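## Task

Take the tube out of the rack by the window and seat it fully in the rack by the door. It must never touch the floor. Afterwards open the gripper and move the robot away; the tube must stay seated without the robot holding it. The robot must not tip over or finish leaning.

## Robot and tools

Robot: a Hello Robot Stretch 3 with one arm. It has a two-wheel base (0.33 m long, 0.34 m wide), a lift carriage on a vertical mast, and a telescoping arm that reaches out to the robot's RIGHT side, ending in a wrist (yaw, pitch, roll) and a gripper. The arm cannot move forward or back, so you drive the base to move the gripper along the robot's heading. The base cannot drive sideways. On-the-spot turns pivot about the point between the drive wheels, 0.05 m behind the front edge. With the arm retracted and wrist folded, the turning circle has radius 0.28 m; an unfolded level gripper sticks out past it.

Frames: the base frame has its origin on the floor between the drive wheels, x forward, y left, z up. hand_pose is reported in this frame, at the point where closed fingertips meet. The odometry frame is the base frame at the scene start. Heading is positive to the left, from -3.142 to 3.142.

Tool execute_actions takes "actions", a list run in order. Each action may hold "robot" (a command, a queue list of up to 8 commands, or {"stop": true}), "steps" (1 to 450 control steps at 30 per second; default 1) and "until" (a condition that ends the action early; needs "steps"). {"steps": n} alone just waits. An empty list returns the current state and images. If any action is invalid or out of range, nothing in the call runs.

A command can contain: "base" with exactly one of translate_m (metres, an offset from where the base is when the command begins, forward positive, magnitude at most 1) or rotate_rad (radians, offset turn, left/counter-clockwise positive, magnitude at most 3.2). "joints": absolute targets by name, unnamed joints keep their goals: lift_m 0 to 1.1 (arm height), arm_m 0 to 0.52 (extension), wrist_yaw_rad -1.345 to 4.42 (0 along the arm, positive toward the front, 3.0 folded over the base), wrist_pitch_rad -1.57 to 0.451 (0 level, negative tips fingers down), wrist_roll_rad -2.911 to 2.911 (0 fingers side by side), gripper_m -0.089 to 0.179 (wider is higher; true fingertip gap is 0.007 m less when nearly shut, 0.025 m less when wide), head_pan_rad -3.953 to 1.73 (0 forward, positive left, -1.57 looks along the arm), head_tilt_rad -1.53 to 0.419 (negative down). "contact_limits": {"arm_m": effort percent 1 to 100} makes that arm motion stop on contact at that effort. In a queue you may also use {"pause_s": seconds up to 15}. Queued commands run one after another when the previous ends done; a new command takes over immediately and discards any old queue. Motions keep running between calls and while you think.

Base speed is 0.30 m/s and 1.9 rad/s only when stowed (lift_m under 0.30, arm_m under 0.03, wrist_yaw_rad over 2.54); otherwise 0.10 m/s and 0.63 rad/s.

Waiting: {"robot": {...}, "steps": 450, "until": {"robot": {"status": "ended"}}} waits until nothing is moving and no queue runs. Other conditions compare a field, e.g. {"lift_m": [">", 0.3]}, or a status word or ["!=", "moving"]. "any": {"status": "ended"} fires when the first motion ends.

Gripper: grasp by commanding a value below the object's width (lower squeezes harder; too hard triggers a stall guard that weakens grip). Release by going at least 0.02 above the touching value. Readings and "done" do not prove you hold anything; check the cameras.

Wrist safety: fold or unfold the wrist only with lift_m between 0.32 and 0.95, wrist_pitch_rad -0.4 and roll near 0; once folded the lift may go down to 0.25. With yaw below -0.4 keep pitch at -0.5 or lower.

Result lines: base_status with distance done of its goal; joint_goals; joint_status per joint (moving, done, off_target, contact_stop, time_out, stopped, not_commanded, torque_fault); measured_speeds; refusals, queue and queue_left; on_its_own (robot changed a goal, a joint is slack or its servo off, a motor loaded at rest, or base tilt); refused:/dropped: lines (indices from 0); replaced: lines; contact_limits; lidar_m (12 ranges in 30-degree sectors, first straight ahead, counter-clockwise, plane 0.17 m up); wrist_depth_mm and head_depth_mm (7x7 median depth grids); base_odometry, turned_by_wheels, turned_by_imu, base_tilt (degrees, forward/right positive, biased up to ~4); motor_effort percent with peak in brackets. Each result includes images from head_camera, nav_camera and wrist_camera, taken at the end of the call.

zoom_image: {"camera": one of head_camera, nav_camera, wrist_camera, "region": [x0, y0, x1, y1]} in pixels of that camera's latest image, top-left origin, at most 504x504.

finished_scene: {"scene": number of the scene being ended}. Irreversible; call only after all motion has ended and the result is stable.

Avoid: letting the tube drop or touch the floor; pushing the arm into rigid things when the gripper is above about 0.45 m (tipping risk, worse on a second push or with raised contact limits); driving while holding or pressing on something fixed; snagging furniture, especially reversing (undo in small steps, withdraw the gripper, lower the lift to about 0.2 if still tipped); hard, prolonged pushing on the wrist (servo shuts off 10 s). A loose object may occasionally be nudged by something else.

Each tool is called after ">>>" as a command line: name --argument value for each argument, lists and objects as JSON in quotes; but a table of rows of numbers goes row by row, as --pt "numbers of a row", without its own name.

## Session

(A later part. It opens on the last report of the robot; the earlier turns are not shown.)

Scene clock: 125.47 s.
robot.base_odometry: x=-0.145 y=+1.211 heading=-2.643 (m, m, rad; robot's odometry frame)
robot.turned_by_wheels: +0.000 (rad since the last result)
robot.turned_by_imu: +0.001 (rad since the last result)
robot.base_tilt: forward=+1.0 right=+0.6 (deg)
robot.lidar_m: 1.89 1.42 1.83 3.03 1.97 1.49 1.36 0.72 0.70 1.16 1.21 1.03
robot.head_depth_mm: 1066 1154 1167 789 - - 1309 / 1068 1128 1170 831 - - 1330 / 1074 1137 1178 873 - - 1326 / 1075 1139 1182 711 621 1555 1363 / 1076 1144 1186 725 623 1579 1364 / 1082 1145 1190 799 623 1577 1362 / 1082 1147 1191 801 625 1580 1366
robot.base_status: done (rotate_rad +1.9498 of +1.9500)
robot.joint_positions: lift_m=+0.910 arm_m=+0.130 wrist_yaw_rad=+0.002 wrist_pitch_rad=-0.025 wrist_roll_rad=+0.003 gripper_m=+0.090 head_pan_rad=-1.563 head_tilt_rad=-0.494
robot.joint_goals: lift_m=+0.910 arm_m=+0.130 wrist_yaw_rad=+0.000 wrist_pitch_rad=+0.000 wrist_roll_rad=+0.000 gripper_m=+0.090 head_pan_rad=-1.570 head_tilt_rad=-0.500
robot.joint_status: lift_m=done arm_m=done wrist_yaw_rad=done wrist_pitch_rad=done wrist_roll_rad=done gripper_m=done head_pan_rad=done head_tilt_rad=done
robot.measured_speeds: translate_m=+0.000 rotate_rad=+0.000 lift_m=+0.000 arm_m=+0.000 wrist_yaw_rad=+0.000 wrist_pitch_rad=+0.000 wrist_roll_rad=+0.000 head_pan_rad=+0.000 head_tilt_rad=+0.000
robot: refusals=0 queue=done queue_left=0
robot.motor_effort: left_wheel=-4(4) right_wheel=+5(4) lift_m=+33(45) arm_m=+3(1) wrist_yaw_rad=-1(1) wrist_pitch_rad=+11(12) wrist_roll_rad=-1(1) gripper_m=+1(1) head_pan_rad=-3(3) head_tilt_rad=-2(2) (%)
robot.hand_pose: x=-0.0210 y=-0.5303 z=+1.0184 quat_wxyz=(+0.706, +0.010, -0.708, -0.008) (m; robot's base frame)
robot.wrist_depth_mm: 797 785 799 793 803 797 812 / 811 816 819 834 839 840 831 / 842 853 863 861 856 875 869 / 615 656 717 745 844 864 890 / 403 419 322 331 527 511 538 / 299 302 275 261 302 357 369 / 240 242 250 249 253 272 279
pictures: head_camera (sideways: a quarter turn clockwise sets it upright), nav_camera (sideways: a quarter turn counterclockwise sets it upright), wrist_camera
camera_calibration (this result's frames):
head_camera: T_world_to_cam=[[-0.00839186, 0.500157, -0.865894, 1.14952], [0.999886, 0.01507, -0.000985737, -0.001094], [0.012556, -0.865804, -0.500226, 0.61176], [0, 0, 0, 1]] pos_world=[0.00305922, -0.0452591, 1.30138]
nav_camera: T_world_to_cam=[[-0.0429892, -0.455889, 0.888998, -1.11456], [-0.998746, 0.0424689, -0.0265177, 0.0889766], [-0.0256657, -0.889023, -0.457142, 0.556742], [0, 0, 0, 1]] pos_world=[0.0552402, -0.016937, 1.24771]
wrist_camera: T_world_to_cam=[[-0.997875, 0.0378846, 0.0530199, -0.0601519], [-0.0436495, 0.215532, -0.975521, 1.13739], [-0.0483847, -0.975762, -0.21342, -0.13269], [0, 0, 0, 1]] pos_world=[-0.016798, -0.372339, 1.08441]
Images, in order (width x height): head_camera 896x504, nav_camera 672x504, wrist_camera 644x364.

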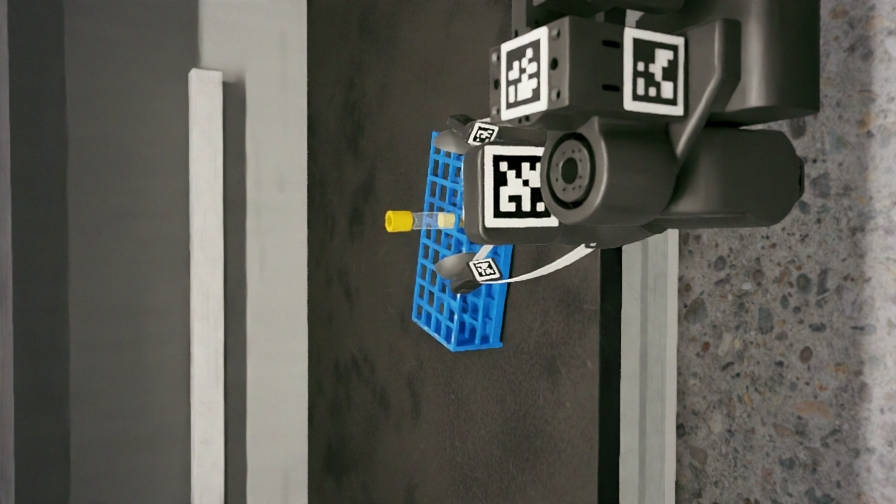

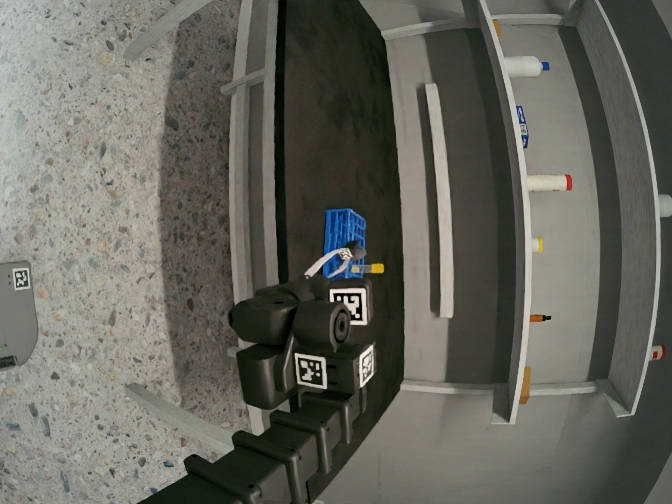

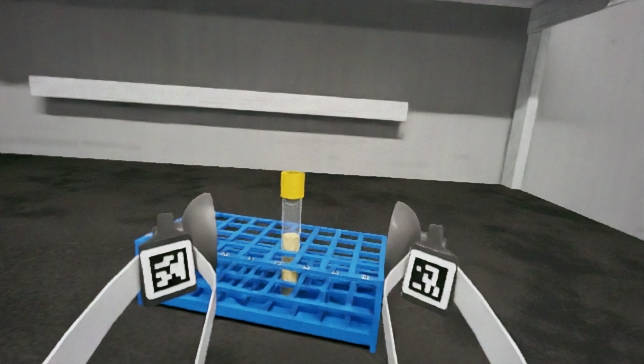

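>>> zoom_image --camera "wrist_camera" --region '[140, 140, 460, 364]'

Region (140, 140, 460, 364) of wrist_camera's 644x364 image, scaled by 1.575; it fills the top 353 rows of this view, and the rest is white.

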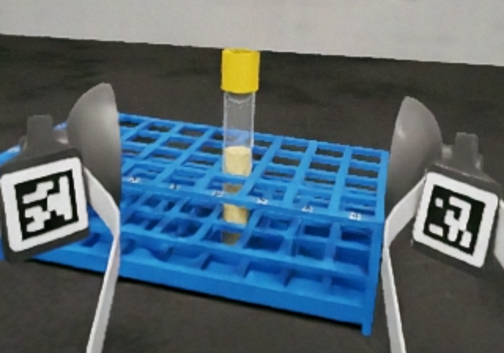

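>>> execute_actions --actions '[{"robot": {"base": {"translate_m": 0.009}, "joints": {"arm_m": 0.20}}, "steps": 450, "until": {"robot": {"status": "ended"}}}]'

Scene clock: 150.67 s.
robot.base_odometry: x=-0.153 y=+1.207 heading=-2.643 (m, m, rad; robot's odometry frame)
robot.turned_by_wheels: +0.000 (rad since the last result)
robot.turned_by_imu: +0.001 (rad since the last result)
robot.base_tilt: forward=+0.9 right=+0.6 (deg)
robot.lidar_m: 1.88 1.41 1.81 2.73 1.98 1.50 1.37 0.72 0.71 1.16 1.21 1.03
robot.head_depth_mm: 1065 1152 1164 870 - 1570 1356 / 1066 1133 1175 919 - 1578 1359 / 1069 1131 1177 - - 1585 1358 / 1075 1142 1185 735 621 1565 1361 / 1076 1138 1182 730 623 1583 1364 / 1082 1144 1188 799 624 1584 1362 / 1084 1147 1191 802 625 1585 1367
robot.base_status: done (translate_m +0.0090 of +0.0090)
robot.joint_positions: lift_m=+0.910 arm_m=+0.200 wrist_yaw_rad=+0.002 wrist_pitch_rad=-0.025 wrist_roll_rad=+0.003 gripper_m=+0.090 head_pan_rad=-1.563 head_tilt_rad=-0.494
robot.joint_goals: lift_m=+0.910 arm_m=+0.200 wrist_yaw_rad=+0.000 wrist_pitch_rad=+0.000 wrist_roll_rad=+0.000 gripper_m=+0.090 head_pan_rad=-1.570 head_tilt_rad=-0.500
robot.joint_status: lift_m=done arm_m=done wrist_yaw_rad=done wrist_pitch_rad=done wrist_roll_rad=done gripper_m=done head_pan_rad=done head_tilt_rad=done
robot.measured_speeds: translate_m=+0.000 rotate_rad=+0.000 lift_m=+0.000 arm_m=+0.000 wrist_yaw_rad=+0.000 wrist_pitch_rad=+0.000 wrist_roll_rad=+0.000 head_pan_rad=+0.000 head_tilt_rad=+0.000
robot: refusals=0 queue=done queue_left=0
robot.motor_effort: left_wheel=-4(8) right_wheel=+4(11) lift_m=+33(33) arm_m=+3(3) wrist_yaw_rad=-2(2) wrist_pitch_rad=+11(11) wrist_roll_rad=-1(1) gripper_m=+0(1) head_pan_rad=-3(3) head_tilt_rad=-2(2) (%)
robot.hand_pose: x=-0.0210 y=-0.6003 z=+1.0184 quat_wxyz=(+0.706, +0.010, -0.708, -0.008) (m; robot's base frame)
robot.wrist_depth_mm: 728 739 742 743 741 757 750 / 735 746 767 754 765 778 776 / 789 780 805 787 794 789 805 / 612 653 711 761 812 806 822 / 398 415 445 434 527 508 541 / 297 233 240 246 242 357 366 / 240 213 212 208 215 272 277
pictures: head_camera (sideways: a quarter turn clockwise sets it upright), nav_camera (sideways: a quarter turn counterclockwise sets it upright), wrist_camera
camera_calibration (this result's frames):
head_camera: T_world_to_cam=[[-0.00839174, 0.500157, -0.865894, 1.14952], [0.999886, 0.0150698, -0.000985736, -0.001094], [0.0125558, -0.865804, -0.500226, 0.61176], [0, 0, 0, 1]] pos_world=[0.0030592, -0.0452591, 1.30138]
nav_camera: T_world_to_cam=[[-0.0429893, -0.455889, 0.888998, -1.11456], [-0.998746, 0.0424692, -0.0265177, 0.0889766], [-0.0256659, -0.889023, -0.457143, 0.556742], [0, 0, 0, 1]] pos_world=[0.0552402, -0.016937, 1.24771]
wrist_camera: T_world_to_cam=[[-0.997871, 0.0379854, 0.0530199, -0.057465], [-0.0436279, 0.215531, -0.975522, 1.15248], [-0.048483, -0.975758, -0.213415, -0.201004], [0, 0, 0, 1]] pos_world=[-0.0168078, -0.442343, 1.08441]
Images, in order (width x height): head_camera 896x504, nav_camera 672x504, wrist_camera 644x364.

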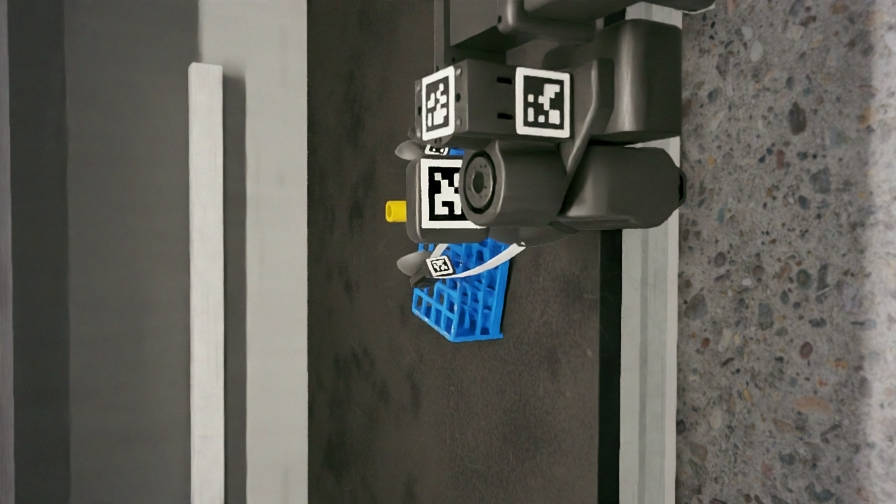

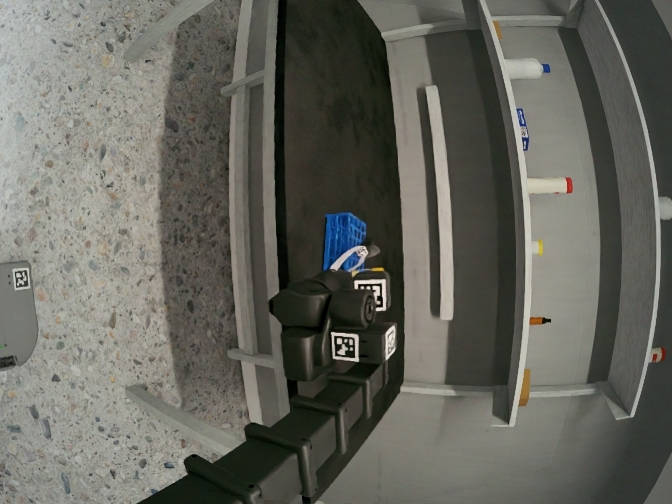

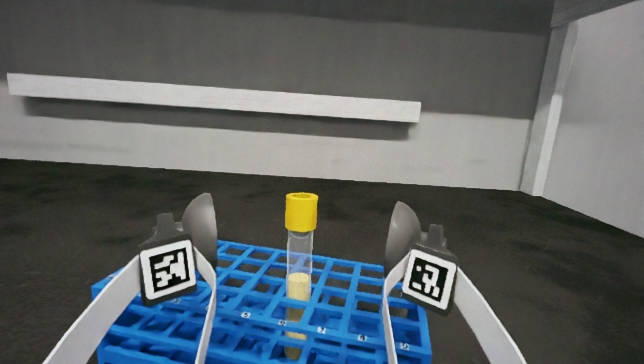

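>>> zoom_image --camera "wrist_camera" --region '[200, 170, 400, 300]'

Region (200, 170, 400, 300) of wrist_camera's 644x364 image, scaled by 2.520; it fills the top 328 rows of this view, and the rest is white.

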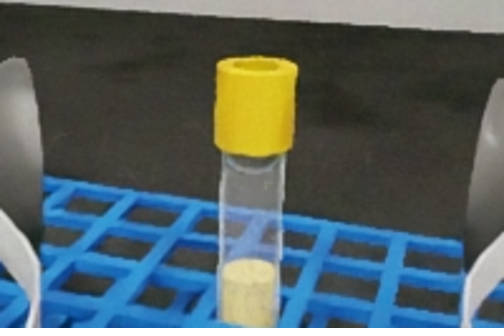

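>>> execute_actions --actions '[{"robot": [{"joints": {"arm_m": 0.232}}, {"joints": {"gripper_m": 0.04}}], "steps": 450, "until": {"robot": {"status": "ended"}}}]'

Scene clock: 161.27 s.
robot.base_odometry: x=-0.153 y=+1.207 heading=-2.643 (m, m, rad; robot's odometry frame)
robot.turned_by_wheels: +0.000 (rad since the last result)
robot.turned_by_imu: +0.001 (rad since the last result)
robot.base_tilt: forward=+0.9 right=+0.5 (deg)
robot.lidar_m: 1.88 1.41 1.82 2.73 1.98 1.50 1.37 0.72 0.71 1.16 1.21 1.03
robot.head_depth_mm: 1066 1153 1163 - - 1534 1352 / 1067 1129 1169 - - 1546 1353 / 1071 1133 1176 - - 1549 1358 / 1074 1136 1181 694 622 1555 1356 / 1080 1141 1187 728 622 1589 1358 / 1078 1142 1188 800 624 1591 1364 / 1085 1150 1192 801 625 1589 1363
robot.base_status: done (translate_m +0.0090 of +0.0090)
robot.joint_positions: lift_m=+0.910 arm_m=+0.232 wrist_yaw_rad=+0.002 wrist_pitch_rad=-0.025 wrist_roll_rad=+0.003 gripper_m=+0.040 head_pan_rad=-1.563 head_tilt_rad=-0.494
robot.joint_goals: lift_m=+0.910 arm_m=+0.232 wrist_yaw_rad=+0.000 wrist_pitch_rad=+0.000 wrist_roll_rad=+0.000 gripper_m=+0.040 head_pan_rad=-1.570 head_tilt_rad=-0.500
robot.joint_status: lift_m=done arm_m=done wrist_yaw_rad=done wrist_pitch_rad=done wrist_roll_rad=done gripper_m=done head_pan_rad=done head_tilt_rad=done
robot.measured_speeds: translate_m=+0.000 rotate_rad=+0.000 lift_m=+0.000 arm_m=+0.000 wrist_yaw_rad=+0.000 wrist_pitch_rad=+0.000 wrist_roll_rad=+0.000 head_pan_rad=+0.000 head_tilt_rad=+0.000
robot: refusals=0 queue=done queue_left=0
robot.motor_effort: left_wheel=-4(4) right_wheel=+5(5) lift_m=+33(33) arm_m=+3(4) wrist_yaw_rad=-1(2) wrist_pitch_rad=+11(11) wrist_roll_rad=-1(1) gripper_m=+0(86) head_pan_rad=-2(3) head_tilt_rad=-1(1) (%)
robot.hand_pose: x=-0.0210 y=-0.6323 z=+1.0184 quat_wxyz=(+0.706, +0.010, -0.708, -0.008) (m; robot's base frame)
robot.wrist_depth_mm: 710 704 708 722 718 720 718 / 721 736 726 736 746 750 748 / 751 746 760 766 754 776 772 / 616 648 705 756 781 784 799 / 402 417 457 168 495 510 543 / 299 219 215 232 344 354 366 / 187 187 180 182 195 270 277
pictures: head_camera (sideways: a quarter turn clockwise sets it upright), nav_camera (sideways: a quarter turn counterclockwise sets it upright), wrist_camera
camera_calibration (this result's frames):
head_camera: T_world_to_cam=[[-0.00839162, 0.500157, -0.865894, 1.14952], [0.999886, 0.0150695, -0.000985737, -0.001094], [0.0125556, -0.865804, -0.500226, 0.61176], [0, 0, 0, 1]] pos_world=[0.00305919, -0.0452591, 1.30138]
nav_camera: T_world_to_cam=[[-0.0429894, -0.455889, 0.888998, -1.11456], [-0.998746, 0.0424694, -0.0265177, 0.0889766], [-0.0256661, -0.889023, -0.457142, 0.556742], [0, 0, 0, 1]] pos_world=[0.0552402, -0.016937, 1.24771]
wrist_camera: T_world_to_cam=[[-0.997871, 0.0379854, 0.0530199, -0.0562494], [-0.0436279, 0.215531, -0.975522, 1.15937], [-0.048483, -0.975758, -0.213415, -0.232229], [0, 0, 0, 1]] pos_world=[-0.0168078, -0.474343, 1.08441]
Images, in order (width x height): head_camera 896x504, nav_camera 672x504, wrist_camera 644x364.

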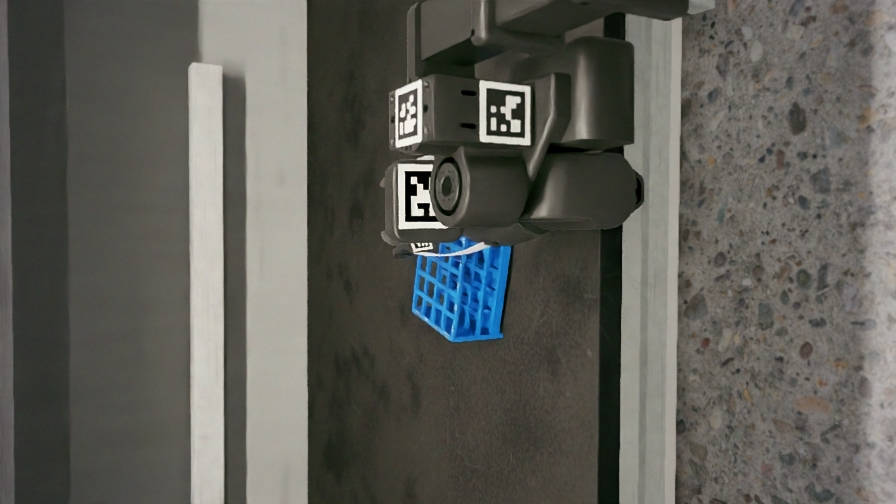

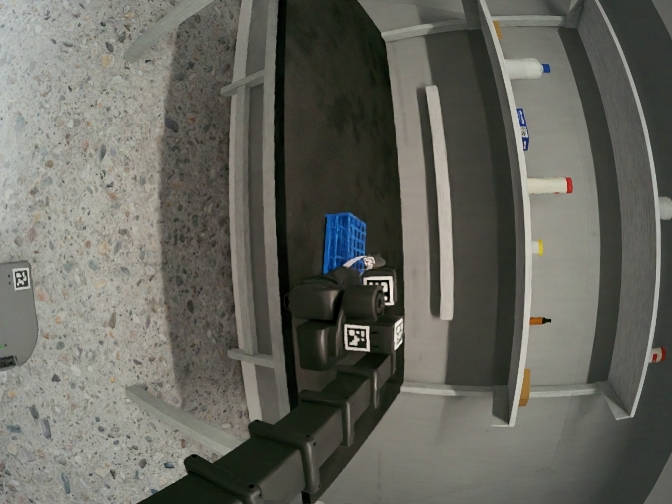

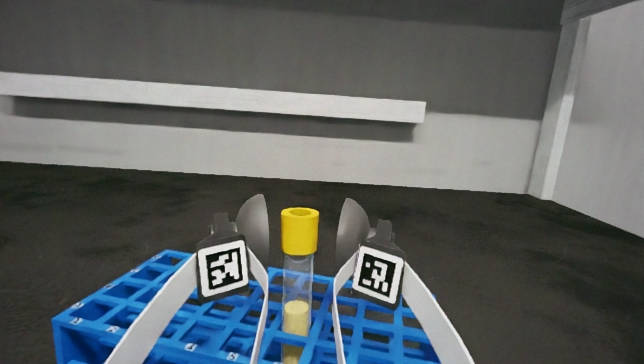

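>>> zoom_image --camera "wrist_camera" --region '[200, 180, 400, 320]'

Region (200, 180, 400, 320) of wrist_camera's 644x364 image, scaled by 2.520; it fills the top 353 rows of this view, and the rest is white.

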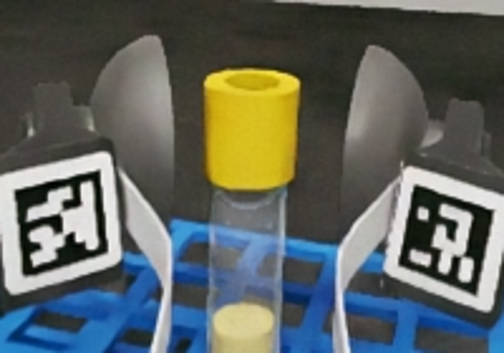

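>>> execute_actions --actions '[{"robot": [{"joints": {"arm_m": 0.236}}, {"joints": {"gripper_m": -0.005}}, {"pause_s": 0.5}], "steps": 450, "until": {"robot": {"status": "ended"}}}]'

Scene clock: 176.27 s.
robot.base_odometry: x=-0.153 y=+1.207 heading=-2.643 (m, m, rad; robot's odometry frame)
robot.turned_by_wheels: +0.000 (rad since the last result)
robot.turned_by_imu: +0.001 (rad since the last result)
robot.base_tilt: forward=+1.0 right=+0.5 (deg)
robot.lidar_m: 1.88 1.41 1.82 2.73 1.98 1.49 1.37 0.72 0.71 1.16 1.21 1.03
robot.head_depth_mm: 1068 1158 1164 - 596 1538 1353 / 1067 1128 1171 - - 1544 1354 / 1074 1132 1175 - - 1545 1359 / 1078 1134 1180 711 621 1558 1353 / 1076 1141 1180 729 622 1582 1357 / 1081 1144 1192 798 623 1582 1366 / 1081 1149 1193 800 625 1583 1366
robot.base_status: done (translate_m +0.0090 of +0.0090)
robot.joint_positions: lift_m=+0.910 arm_m=+0.236 wrist_yaw_rad=+0.002 wrist_pitch_rad=-0.025 wrist_roll_rad=+0.003 gripper_m=-0.005 head_pan_rad=-1.563 head_tilt_rad=-0.494
robot.joint_goals: lift_m=+0.910 arm_m=+0.236 wrist_yaw_rad=+0.000 wrist_pitch_rad=+0.000 wrist_roll_rad=+0.000 gripper_m=-0.005 head_pan_rad=-1.570 head_tilt_rad=-0.500
robot.joint_status: lift_m=done arm_m=done wrist_yaw_rad=done wrist_pitch_rad=done wrist_roll_rad=done gripper_m=done head_pan_rad=done head_tilt_rad=done
robot.measured_speeds: translate_m=+0.000 rotate_rad=+0.000 lift_m=+0.000 arm_m=+0.000 wrist_yaw_rad=+0.000 wrist_pitch_rad=+0.000 wrist_roll_rad=+0.000 head_pan_rad=+0.000 head_tilt_rad=+0.000
robot: refusals=0 queue=done queue_left=0
robot.motor_effort: left_wheel=-4(4) right_wheel=+4(5) lift_m=+33(33) arm_m=+3(5) wrist_yaw_rad=-1(1) wrist_pitch_rad=+11(11) wrist_roll_rad=-1(1) gripper_m=-8(93) head_pan_rad=-3(3) head_tilt_rad=-2(3) (%)
robot.hand_pose: x=-0.0210 y=-0.6363 z=+1.0184 quat_wxyz=(+0.706, +0.010, -0.708, -0.008) (m; robot's base frame)
robot.wrist_depth_mm: 694 701 710 712 719 718 710 / 707 712 729 729 734 745 749 / 741 757 767 762 769 773 767 / 615 660 700 776 776 773 801 / 402 417 462 160 478 510 537 / 298 222 202 214 343 351 366 / 184 178 189 176 197 271 278
pictures: head_camera (sideways: a quarter turn clockwise sets it upright), nav_camera (sideways: a quarter turn counterclockwise sets it upright), wrist_camera
camera_calibration (this result's frames):
head_camera: T_world_to_cam=[[-0.00839168, 0.500157, -0.865894, 1.14952], [0.999886, 0.0150696, -0.000985737, -0.001094], [0.0125557, -0.865804, -0.500226, 0.61176], [0, 0, 0, 1]] pos_world=[0.0030592, -0.0452591, 1.30138]
nav_camera: T_world_to_cam=[[-0.0429894, -0.455888, 0.888998, -1.11456], [-0.998746, 0.0424693, -0.0265177, 0.0889766], [-0.025666, -0.889023, -0.457142, 0.556742], [0, 0, 0, 1]] pos_world=[0.0552402, -0.016937, 1.24771]
wrist_camera: T_world_to_cam=[[-0.997871, 0.0379827, 0.0530184, -0.0560972], [-0.0436271, 0.215531, -0.975522, 1.16023], [-0.04848, -0.975758, -0.213415, -0.236128], [0, 0, 0, 1]] pos_world=[-0.0168077, -0.478339, 1.08441]
Images, in order (width x height): head_camera 896x504, nav_camera 672x504, wrist_camera 644x364.

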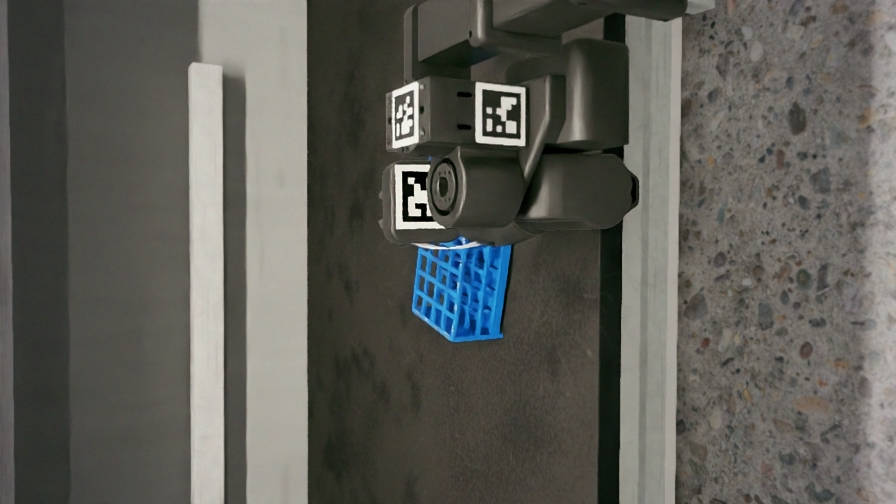

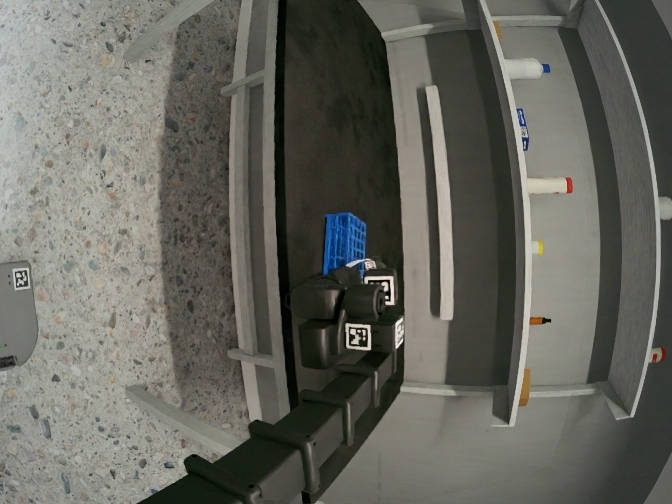

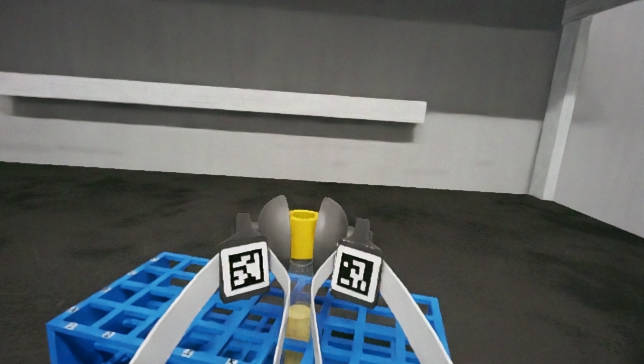

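>>> execute_actions --actions '[{"robot": [{"joints": {"gripper_m": -0.03}}, {"pause_s": 0.3}, {"joints": {"lift_m": 0.975}}], "steps": 450, "until": {"robot": {"status": "ended"}}}]'

Scene clock: 183.93 s.
robot.base_odometry: x=-0.153 y=+1.207 heading=-2.643 (m, m, rad; robot's odometry frame)
robot.turned_by_wheels: +0.000 (rad since the last result)
robot.turned_by_imu: +0.001 (rad since the last result)
robot.base_tilt: forward=+0.9 right=+0.5 (deg)
robot.lidar_m: 1.88 1.41 1.81 2.73 1.98 1.49 1.36 0.72 0.71 1.16 1.21 1.03
robot.head_depth_mm: 1068 1155 1214 789 619 1543 1356 / 1072 1134 - - 607 1547 1352 / 1071 1134 1231 - 599 1550 1357 / 1075 1136 1199 710 621 1561 1358 / 1078 1136 1184 729 622 1585 1360 / 1080 1144 1187 799 624 1587 1355 / 1085 1148 1193 801 625 1588 1364
robot.base_status: done (translate_m +0.0090 of +0.0090)
robot.joint_positions: lift_m=+0.975 arm_m=+0.236 wrist_yaw_rad=+0.002 wrist_pitch_rad=-0.025 wrist_roll_rad=+0.003 gripper_m=-0.029 head_pan_rad=-1.563 head_tilt_rad=-0.494
robot.joint_goals: lift_m=+0.975 arm_m=+0.236 wrist_yaw_rad=+0.000 wrist_pitch_rad=+0.000 wrist_roll_rad=+0.000 gripper_m=-0.030 head_pan_rad=-1.570 head_tilt_rad=-0.500
robot.joint_status: lift_m=done arm_m=done wrist_yaw_rad=done wrist_pitch_rad=done wrist_roll_rad=done gripper_m=done head_pan_rad=done head_tilt_rad=done
robot.measured_speeds: translate_m=+0.000 rotate_rad=+0.000 lift_m=+0.000 arm_m=+0.000 wrist_yaw_rad=+0.000 wrist_pitch_rad=+0.000 wrist_roll_rad=+0.000 head_pan_rad=+0.000 head_tilt_rad=+0.000
robot: refusals=0 queue=done queue_left=0
robot.motor_effort: left_wheel=-4(4) right_wheel=+4(4) lift_m=+45(49) arm_m=+4(3) wrist_yaw_rad=-1(1) wrist_pitch_rad=+11(11) wrist_roll_rad=-1(1) gripper_m=-15(94) head_pan_rad=-3(4) head_tilt_rad=-1(2) (%)
robot.hand_pose: x=-0.0210 y=-0.6363 z=+1.0831 quat_wxyz=(+0.706, +0.010, -0.708, -0.008) (m; robot's base frame)
robot.wrist_depth_mm: 704 705 713 708 706 714 617 / 729 720 732 738 740 746 745 / 745 727 742 754 760 756 775 / 763 770 772 791 788 798 793 / 551 567 612 160 661 697 834 / 405 420 402 424 472 480 506 / 324 330 334 334 359 369 382
pictures: head_camera (sideways: a quarter turn clockwise sets it upright), nav_camera (sideways: a quarter turn counterclockwise sets it upright), wrist_camera
camera_calibration (this result's frames):
head_camera: T_world_to_cam=[[-0.00839168, 0.500157, -0.865894, 1.14952], [0.999886, 0.0150696, -0.000985737, -0.001094], [0.0125557, -0.865804, -0.500226, 0.61176], [0, 0, 0, 1]] pos_world=[0.0030592, -0.0452591, 1.30138]
nav_camera: T_world_to_cam=[[-0.0429894, -0.455889, 0.888998, -1.11456], [-0.998746, 0.0424693, -0.0265177, 0.0889766], [-0.025666, -0.889023, -0.457143, 0.556742], [0, 0, 0, 1]] pos_world=[0.0552402, -0.016937, 1.24771]
wrist_camera: T_world_to_cam=[[-0.997871, 0.0379843, 0.0530198, -0.0595255], [-0.0436281, 0.215531, -0.975522, 1.2233], [-0.0484819, -0.975758, -0.213415, -0.222333], [0, 0, 0, 1]] pos_world=[-0.0168077, -0.478341, 1.14906]
Images, in order (width x height): head_camera 896x504, nav_camera 672x504, wrist_camera 644x364.

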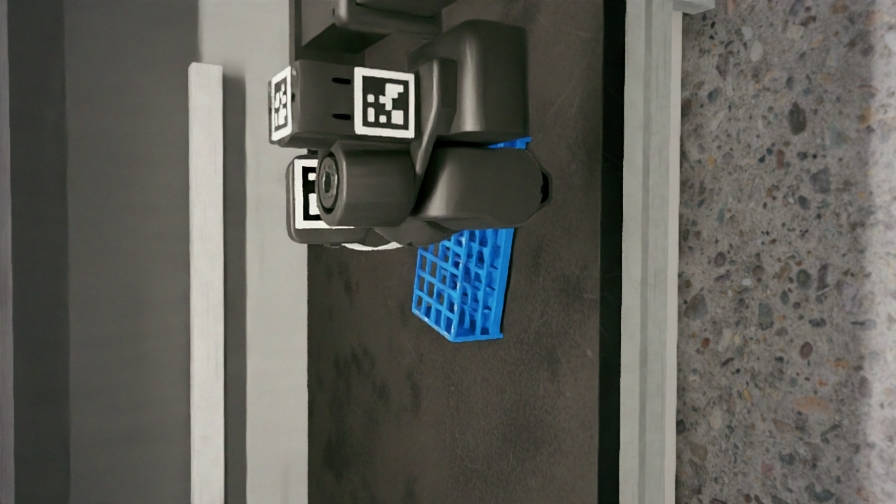

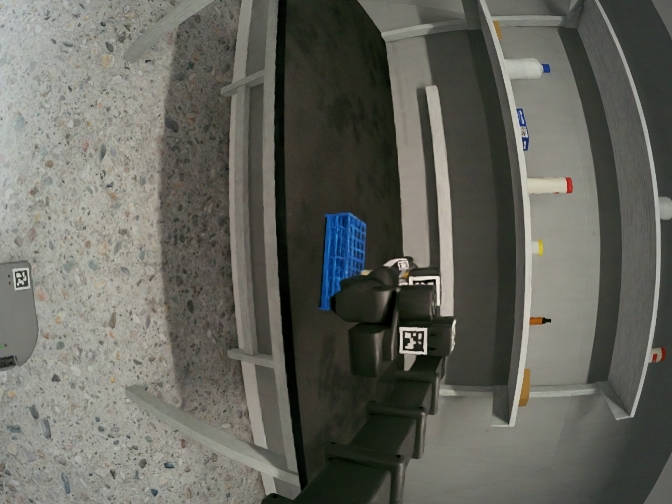

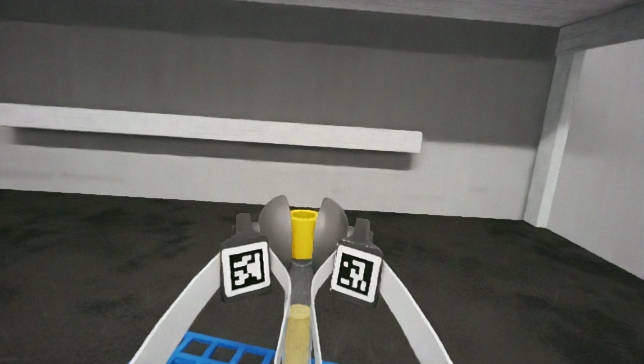

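>>> execute_actions --actions '[{"robot": [{"joints": {"lift_m": 1.0}}, {"joints": {"arm_m": 0.0, "wrist_yaw_rad": 1.0, "head_pan_rad": -0.6, "head_tilt_rad": -0.6}, "base": {"rotate_rad": 1.635}}, {"base": {"translate_m": 1.0}}], "steps": 450, "until": {"robot": {"status": "ended"}}}]'

Scene clock: 239.67 s.
robot.base_odometry: x=+0.380 y=+0.362 heading=-1.009 (m, m, rad; robot's odometry frame)
robot.turned_by_wheels: +1.635 (rad since the last result)
robot.turned_by_imu: +1.613 (rad since the last result)
robot.base_tilt: forward=+0.4 right=+0.5 (deg)
robot.lidar_m: 2.33 2.01 1.39 1.35 1.46 1.56 2.15 1.78 1.35 1.32 1.39 1.77
robot.head_depth_mm: 2312 1680 1802 2010 1741 1488 1275 / 2575 2762 2806 2175 1801 1490 1279 / 2708 2958 3102 2262 1801 1497 1274 / 2542 2810 2933 2283 1801 1497 1276 / 2417 2656 2853 2295 1799 1496 1280 / 2296 2486 2723 2273 1815 1501 1286 / 2198 2327 2467 2217 1827 1511 1286
robot.base_status: moving (translate_m +0.9993 of +1.0000)
robot.joint_positions: lift_m=+1.000 arm_m=+0.003 wrist_yaw_rad=+0.999 wrist_pitch_rad=-0.025 wrist_roll_rad=+0.003 gripper_m=-0.029 head_pan_rad=-0.607 head_tilt_rad=-0.593
robot.joint_goals: lift_m=+1.000 arm_m=+0.000 wrist_yaw_rad=+1.000 wrist_pitch_rad=+0.000 wrist_roll_rad=+0.000 gripper_m=-0.030 head_pan_rad=-0.600 head_tilt_rad=-0.600
robot.joint_status: lift_m=done arm_m=done wrist_yaw_rad=done wrist_pitch_rad=done wrist_roll_rad=done gripper_m=done head_pan_rad=done head_tilt_rad=done
robot.measured_speeds: translate_m=+0.017 rotate_rad=+0.000 lift_m=+0.000 arm_m=+0.000 wrist_yaw_rad=+0.000 wrist_pitch_rad=+0.000 wrist_roll_rad=+0.000 head_pan_rad=+0.000 head_tilt_rad=+0.000
robot: refusals=0 queue=running queue_left=0
robot.motor_effort: left_wheel=-5(11) right_wheel=+5(13) lift_m=+44(46) arm_m=-6(7) wrist_yaw_rad=+0(3) wrist_pitch_rad=+11(11) wrist_roll_rad=-1(1) gripper_m=-16(15) head_pan_rad=+4(48) head_tilt_rad=-2(11) (%)
robot.hand_pose: x=+0.1935 y=-0.2864 z=+1.1081 quat_wxyz=(+0.624, +0.347, -0.617, +0.330) (m; robot's base frame)
robot.wrist_depth_mm: - - - - - - - / - - - - - - - / - - - - - - - / - - - - - - - / - - - 161 - - 938 / - - - - - - 916 / - - - - - - 929
pictures: head_camera (sideways: a quarter turn clockwise sets it upright), nav_camera (sideways: a quarter turn counterclockwise sets it upright), wrist_camera
camera_calibration (this result's frames):
head_camera: T_world_to_cam=[[-0.481282, 0.328658, -0.81262, 1.08294], [0.564236, 0.825614, -0.00026069, 0.000619471], [0.670825, -0.458635, -0.582793, 0.715168], [0, 0, 0, 1]] pos_world=[0.0410966, -0.0284268, 1.29681]
nav_camera: T_world_to_cam=[[0.417526, -0.346524, 0.839996, -1.05346], [-0.612575, -0.790121, -0.0214638, 0.0800383], [0.671136, -0.505599, -0.542167, 0.66312], [0, 0, 0, 1]] pos_world=[0.043833, 0.0334636, 1.24614]
wrist_camera: T_world_to_cam=[[-0.573411, -0.81755, 0.0530176, -0.187225], [-0.20471, 0.0803168, -0.975522, 1.17408], [0.79328, -0.570228, -0.213415, 0.0880542], [0, 0, 0, 1]] pos_world=[0.0631373, -0.197154, 1.17406]
Images, in order (width x height): head_camera 896x504, nav_camera 672x504, wrist_camera 644x364.

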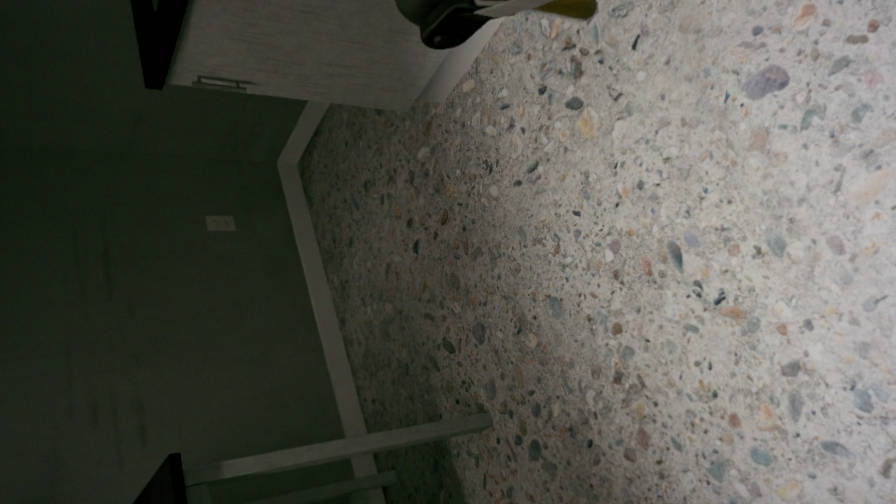

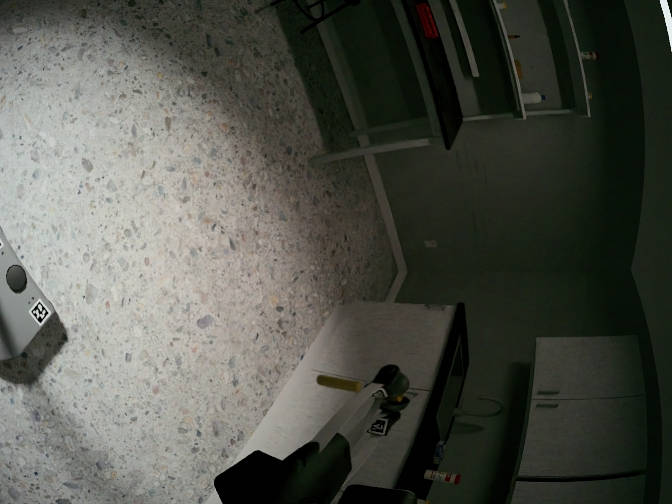

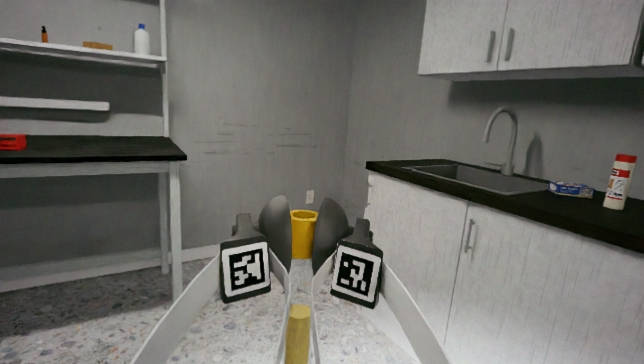

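>>> execute_actions --actions '[{"robot": [{"base": {"translate_m": 0.9}, "joints": {"head_pan_rad": 0.1, "head_tilt_rad": -0.45}}], "steps": 450, "until": {"robot": {"status": "ended"}}}]'

Scene clock: 254.33 s.
robot.base_odometry: x=+0.860 y=-0.400 heading=-1.009 (m, m, rad; robot's odometry frame)
robot.turned_by_wheels: +0.000 (rad since the last result)
robot.turned_by_imu: +0.008 (rad since the last result)
robot.base_tilt: forward=+0.9 right=+0.5 (deg)
robot.lidar_m: 1.18 1.09 1.78 1.31 1.38 2.04 2.42 1.83 1.40 1.37 1.46 0.95
robot.head_depth_mm: 1346 1419 1312 891 1808 1672 1384 / 1357 1446 1309 896 1872 1675 1388 / 1382 1459 1314 921 1884 1680 1393 / 1400 1478 1318 948 1905 1673 1396 / 1423 1499 1331 953 1953 1641 1395 / 1450 1528 1327 976 1635 1694 1395 / 1469 1593 1331 1011 1315 1639 1401
robot.base_status: done (translate_m +0.9000 of +0.9000)
robot.joint_positions: lift_m=+1.000 arm_m=+0.003 wrist_yaw_rad=+0.999 wrist_pitch_rad=-0.025 wrist_roll_rad=+0.003 gripper_m=-0.029 head_pan_rad=+0.093 head_tilt_rad=-0.458
robot.joint_goals: lift_m=+1.000 arm_m=+0.000 wrist_yaw_rad=+1.000 wrist_pitch_rad=+0.000 wrist_roll_rad=+0.000 gripper_m=-0.030 head_pan_rad=+0.100 head_tilt_rad=-0.450
robot.joint_status: lift_m=done arm_m=done wrist_yaw_rad=done wrist_pitch_rad=done wrist_roll_rad=done gripper_m=done head_pan_rad=done head_tilt_rad=done
robot.measured_speeds: translate_m=+0.000 rotate_rad=+0.000 lift_m=+0.000 arm_m=+0.000 wrist_yaw_rad=+0.000 wrist_pitch_rad=+0.000 wrist_roll_rad=+0.000 head_pan_rad=+0.000 head_tilt_rad=+0.000
robot: refusals=0 queue=done queue_left=0
robot.motor_effort: left_wheel=-4(6) right_wheel=+3(10) lift_m=+44(45) arm_m=-5(5) wrist_yaw_rad=+0(1) wrist_pitch_rad=+11(11) wrist_roll_rad=-1(1) gripper_m=-16(15) head_pan_rad=+4(46) head_tilt_rad=+3(14) (%)
robot.hand_pose: x=+0.1935 y=-0.2864 z=+1.1081 quat_wxyz=(+0.624, +0.347, -0.617, +0.330) (m; robot's base frame)
robot.wrist_depth_mm: - - - - - - - / - - - - - - - / - - - - - - - / 924 - - - - - - / 635 694 762 161 - - - / - - - - - - 950 / - - - - - - -
pictures: head_camera (sideways: a quarter turn clockwise sets it upright), nav_camera (sideways: a quarter turn counterclockwise sets it upright), wrist_camera
camera_calibration (this result's frames):
head_camera: T_world_to_cam=[[-0.46595, -0.0479165, -0.883513, 1.17529], [-0.0999472, 0.994992, -0.00125198, 0.00596169], [0.879148, 0.0877213, -0.468405, 0.565069], [0, 0, 0, 1]] pos_world=[0.0514416, 0.000815266, 1.30307]
nav_camera: T_world_to_cam=[[0.425401, -0.00711584, 0.904977, -1.13826], [0.0435534, -0.998649, -0.0283254, 0.0849734], [0.903956, 0.0514645, -0.424517, 0.508617], [0, 0, 0, 1]] pos_world=[0.0207494, 0.0505832, 1.24842]
wrist_camera: T_world_to_cam=[[-0.573411, -0.81755, 0.0530177, -0.187225], [-0.20471, 0.0803167, -0.975522, 1.17408], [0.79328, -0.570228, -0.213415, 0.0880542], [0, 0, 0, 1]] pos_world=[0.0631373, -0.197154, 1.17406]
Images, in order (width x height): head_camera 896x504, nav_camera 672x504, wrist_camera 644x364.

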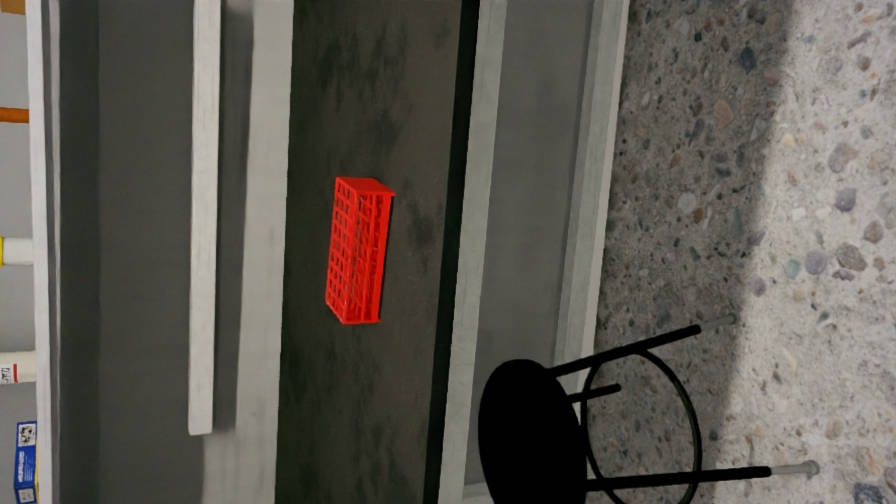

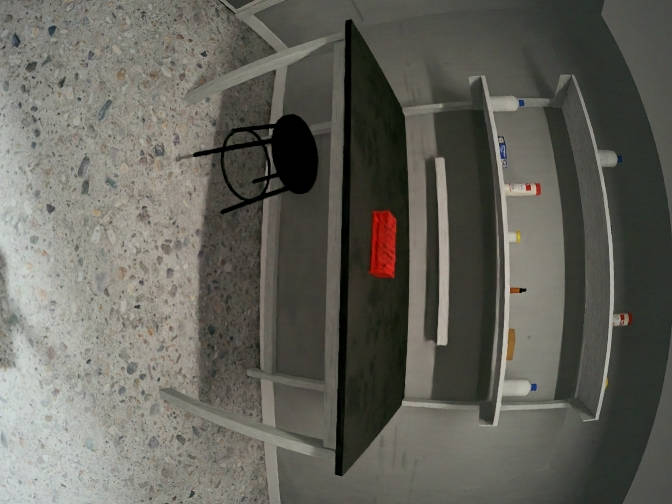

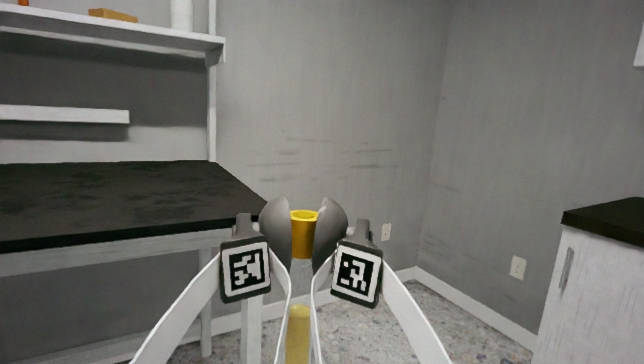

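>>> execute_actions --actions '[{"robot": [{"base": {"translate_m": 0.53}}, {"base": {"rotate_rad": 1.55}, "joints": {"head_pan_rad": -1.2, "head_tilt_rad": -0.6}}, {"base": {"translate_m": -0.06}}], "steps": 450, "until": {"robot": {"status": "ended"}}}]'

Scene clock: 282.80 s.
robot.base_odometry: x=+1.091 y=-0.880 heading=+0.541 (m, m, rad; robot's odometry frame)
robot.turned_by_wheels: +1.550 (rad since the last result)
robot.turned_by_imu: +1.525 (rad since the last result)
robot.base_tilt: forward=+0.8 right=+0.5 (deg)
robot.lidar_m: 1.76 1.48 1.93 2.94 1.86 1.39 1.35 0.53 0.99 0.96 0.72 0.73
robot.head_depth_mm: 914 991 900 691 528 - - / 944 1034 901 - - - 1220 / 984 1075 904 - - - 1251 / 1008 1122 906 615 - 1391 1277 / 1050 1159 912 625 548 1125 1270 / 1102 1213 914 604 517 1435 1288 / 1160 1252 916 675 535 1437 1260
robot.base_status: done (translate_m -0.0600 of -0.0600)
robot.joint_positions: lift_m=+1.000 arm_m=+0.003 wrist_yaw_rad=+0.999 wrist_pitch_rad=-0.025 wrist_roll_rad=+0.003 gripper_m=-0.029 head_pan_rad=-1.193 head_tilt_rad=-0.593
robot.joint_goals: lift_m=+1.000 arm_m=+0.000 wrist_yaw_rad=+1.000 wrist_pitch_rad=+0.000 wrist_roll_rad=+0.000 gripper_m=-0.030 head_pan_rad=-1.200 head_tilt_rad=-0.600
robot.joint_status: lift_m=done arm_m=done wrist_yaw_rad=done wrist_pitch_rad=done wrist_roll_rad=done gripper_m=done head_pan_rad=done head_tilt_rad=done
robot.measured_speeds: translate_m=+0.000 rotate_rad=+0.000 lift_m=+0.000 arm_m=+0.000 wrist_yaw_rad=+0.000 wrist_pitch_rad=+0.000 wrist_roll_rad=+0.000 head_pan_rad=+0.000 head_tilt_rad=+0.000
robot: refusals=0 queue=done queue_left=0
robot.motor_effort: left_wheel=-4(11) right_wheel=+5(11) lift_m=+45(44) arm_m=-4(5) wrist_yaw_rad=+2(0) wrist_pitch_rad=+11(11) wrist_roll_rad=-1(1) gripper_m=-16(15) head_pan_rad=-3(47) head_tilt_rad=-2(14) (%)
robot.hand_pose: x=+0.1935 y=-0.2864 z=+1.1081 quat_wxyz=(+0.624, +0.347, -0.617, +0.330) (m; robot's base frame)
robot.wrist_depth_mm: - - - - 858 643 601 / - - - - - 852 702 / - - - - - 836 706 / - - - - - 868 676 / - - 677 160 730 755 706 / - - 445 461 513 532 553 / - - 395 371 365 350 423
pictures: head_camera (sideways: a quarter turn clockwise sets it upright), nav_camera (sideways: a quarter turn counterclockwise sets it upright), wrist_camera
camera_calibration (this result's frames):
head_camera: T_world_to_cam=[[-0.219154, 0.539936, -0.812675, 1.08141], [0.92672, 0.375752, -0.000261383, -0.00159079], [0.305223, -0.75318, -0.582717, 0.717299], [0, 0, 0, 1]] pos_world=[0.0195335, -0.0430399, 1.29682]
nav_camera: T_world_to_cam=[[0.156155, -0.519554, 0.840047, -1.05193], [-0.947361, -0.319447, -0.0214687, 0.0820869], [0.279505, -0.792475, -0.542089, 0.665407], [0, 0, 0, 1]] pos_world=[0.0560465, 0.00700407, 1.24615]
wrist_camera: T_world_to_cam=[[-0.573411, -0.81755, 0.0530157, -0.187223], [-0.204709, 0.0803185, -0.975522, 1.17408], [0.79328, -0.570228, -0.213415, 0.0880545], [0, 0, 0, 1]] pos_world=[0.0631373, -0.197154, 1.17406]
Images, in order (width x height): head_camera 896x504, nav_camera 672x504, wrist_camera 644x364.

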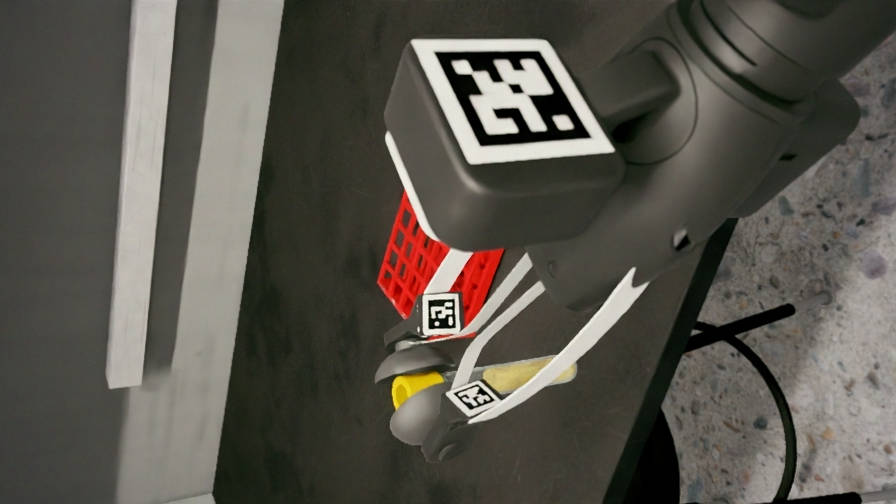

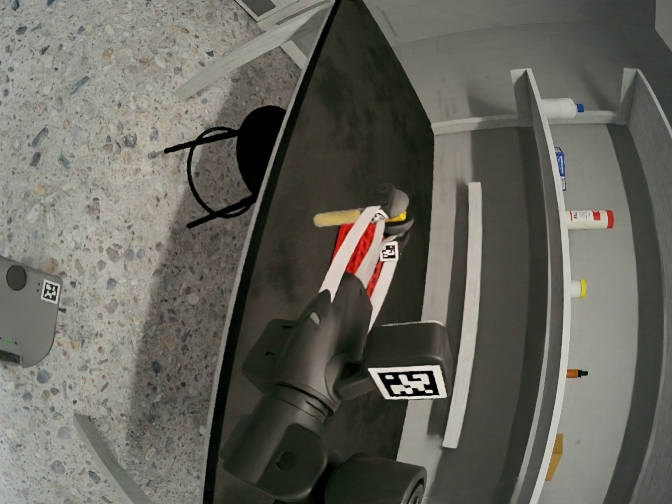

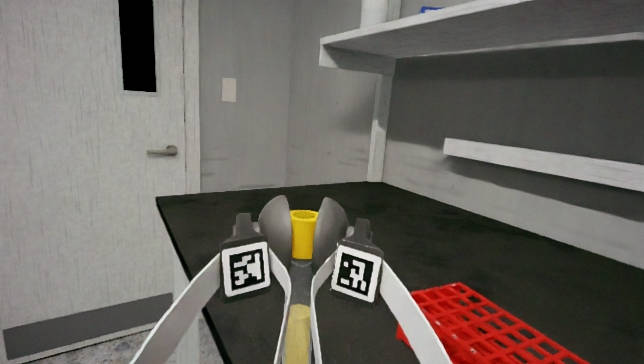

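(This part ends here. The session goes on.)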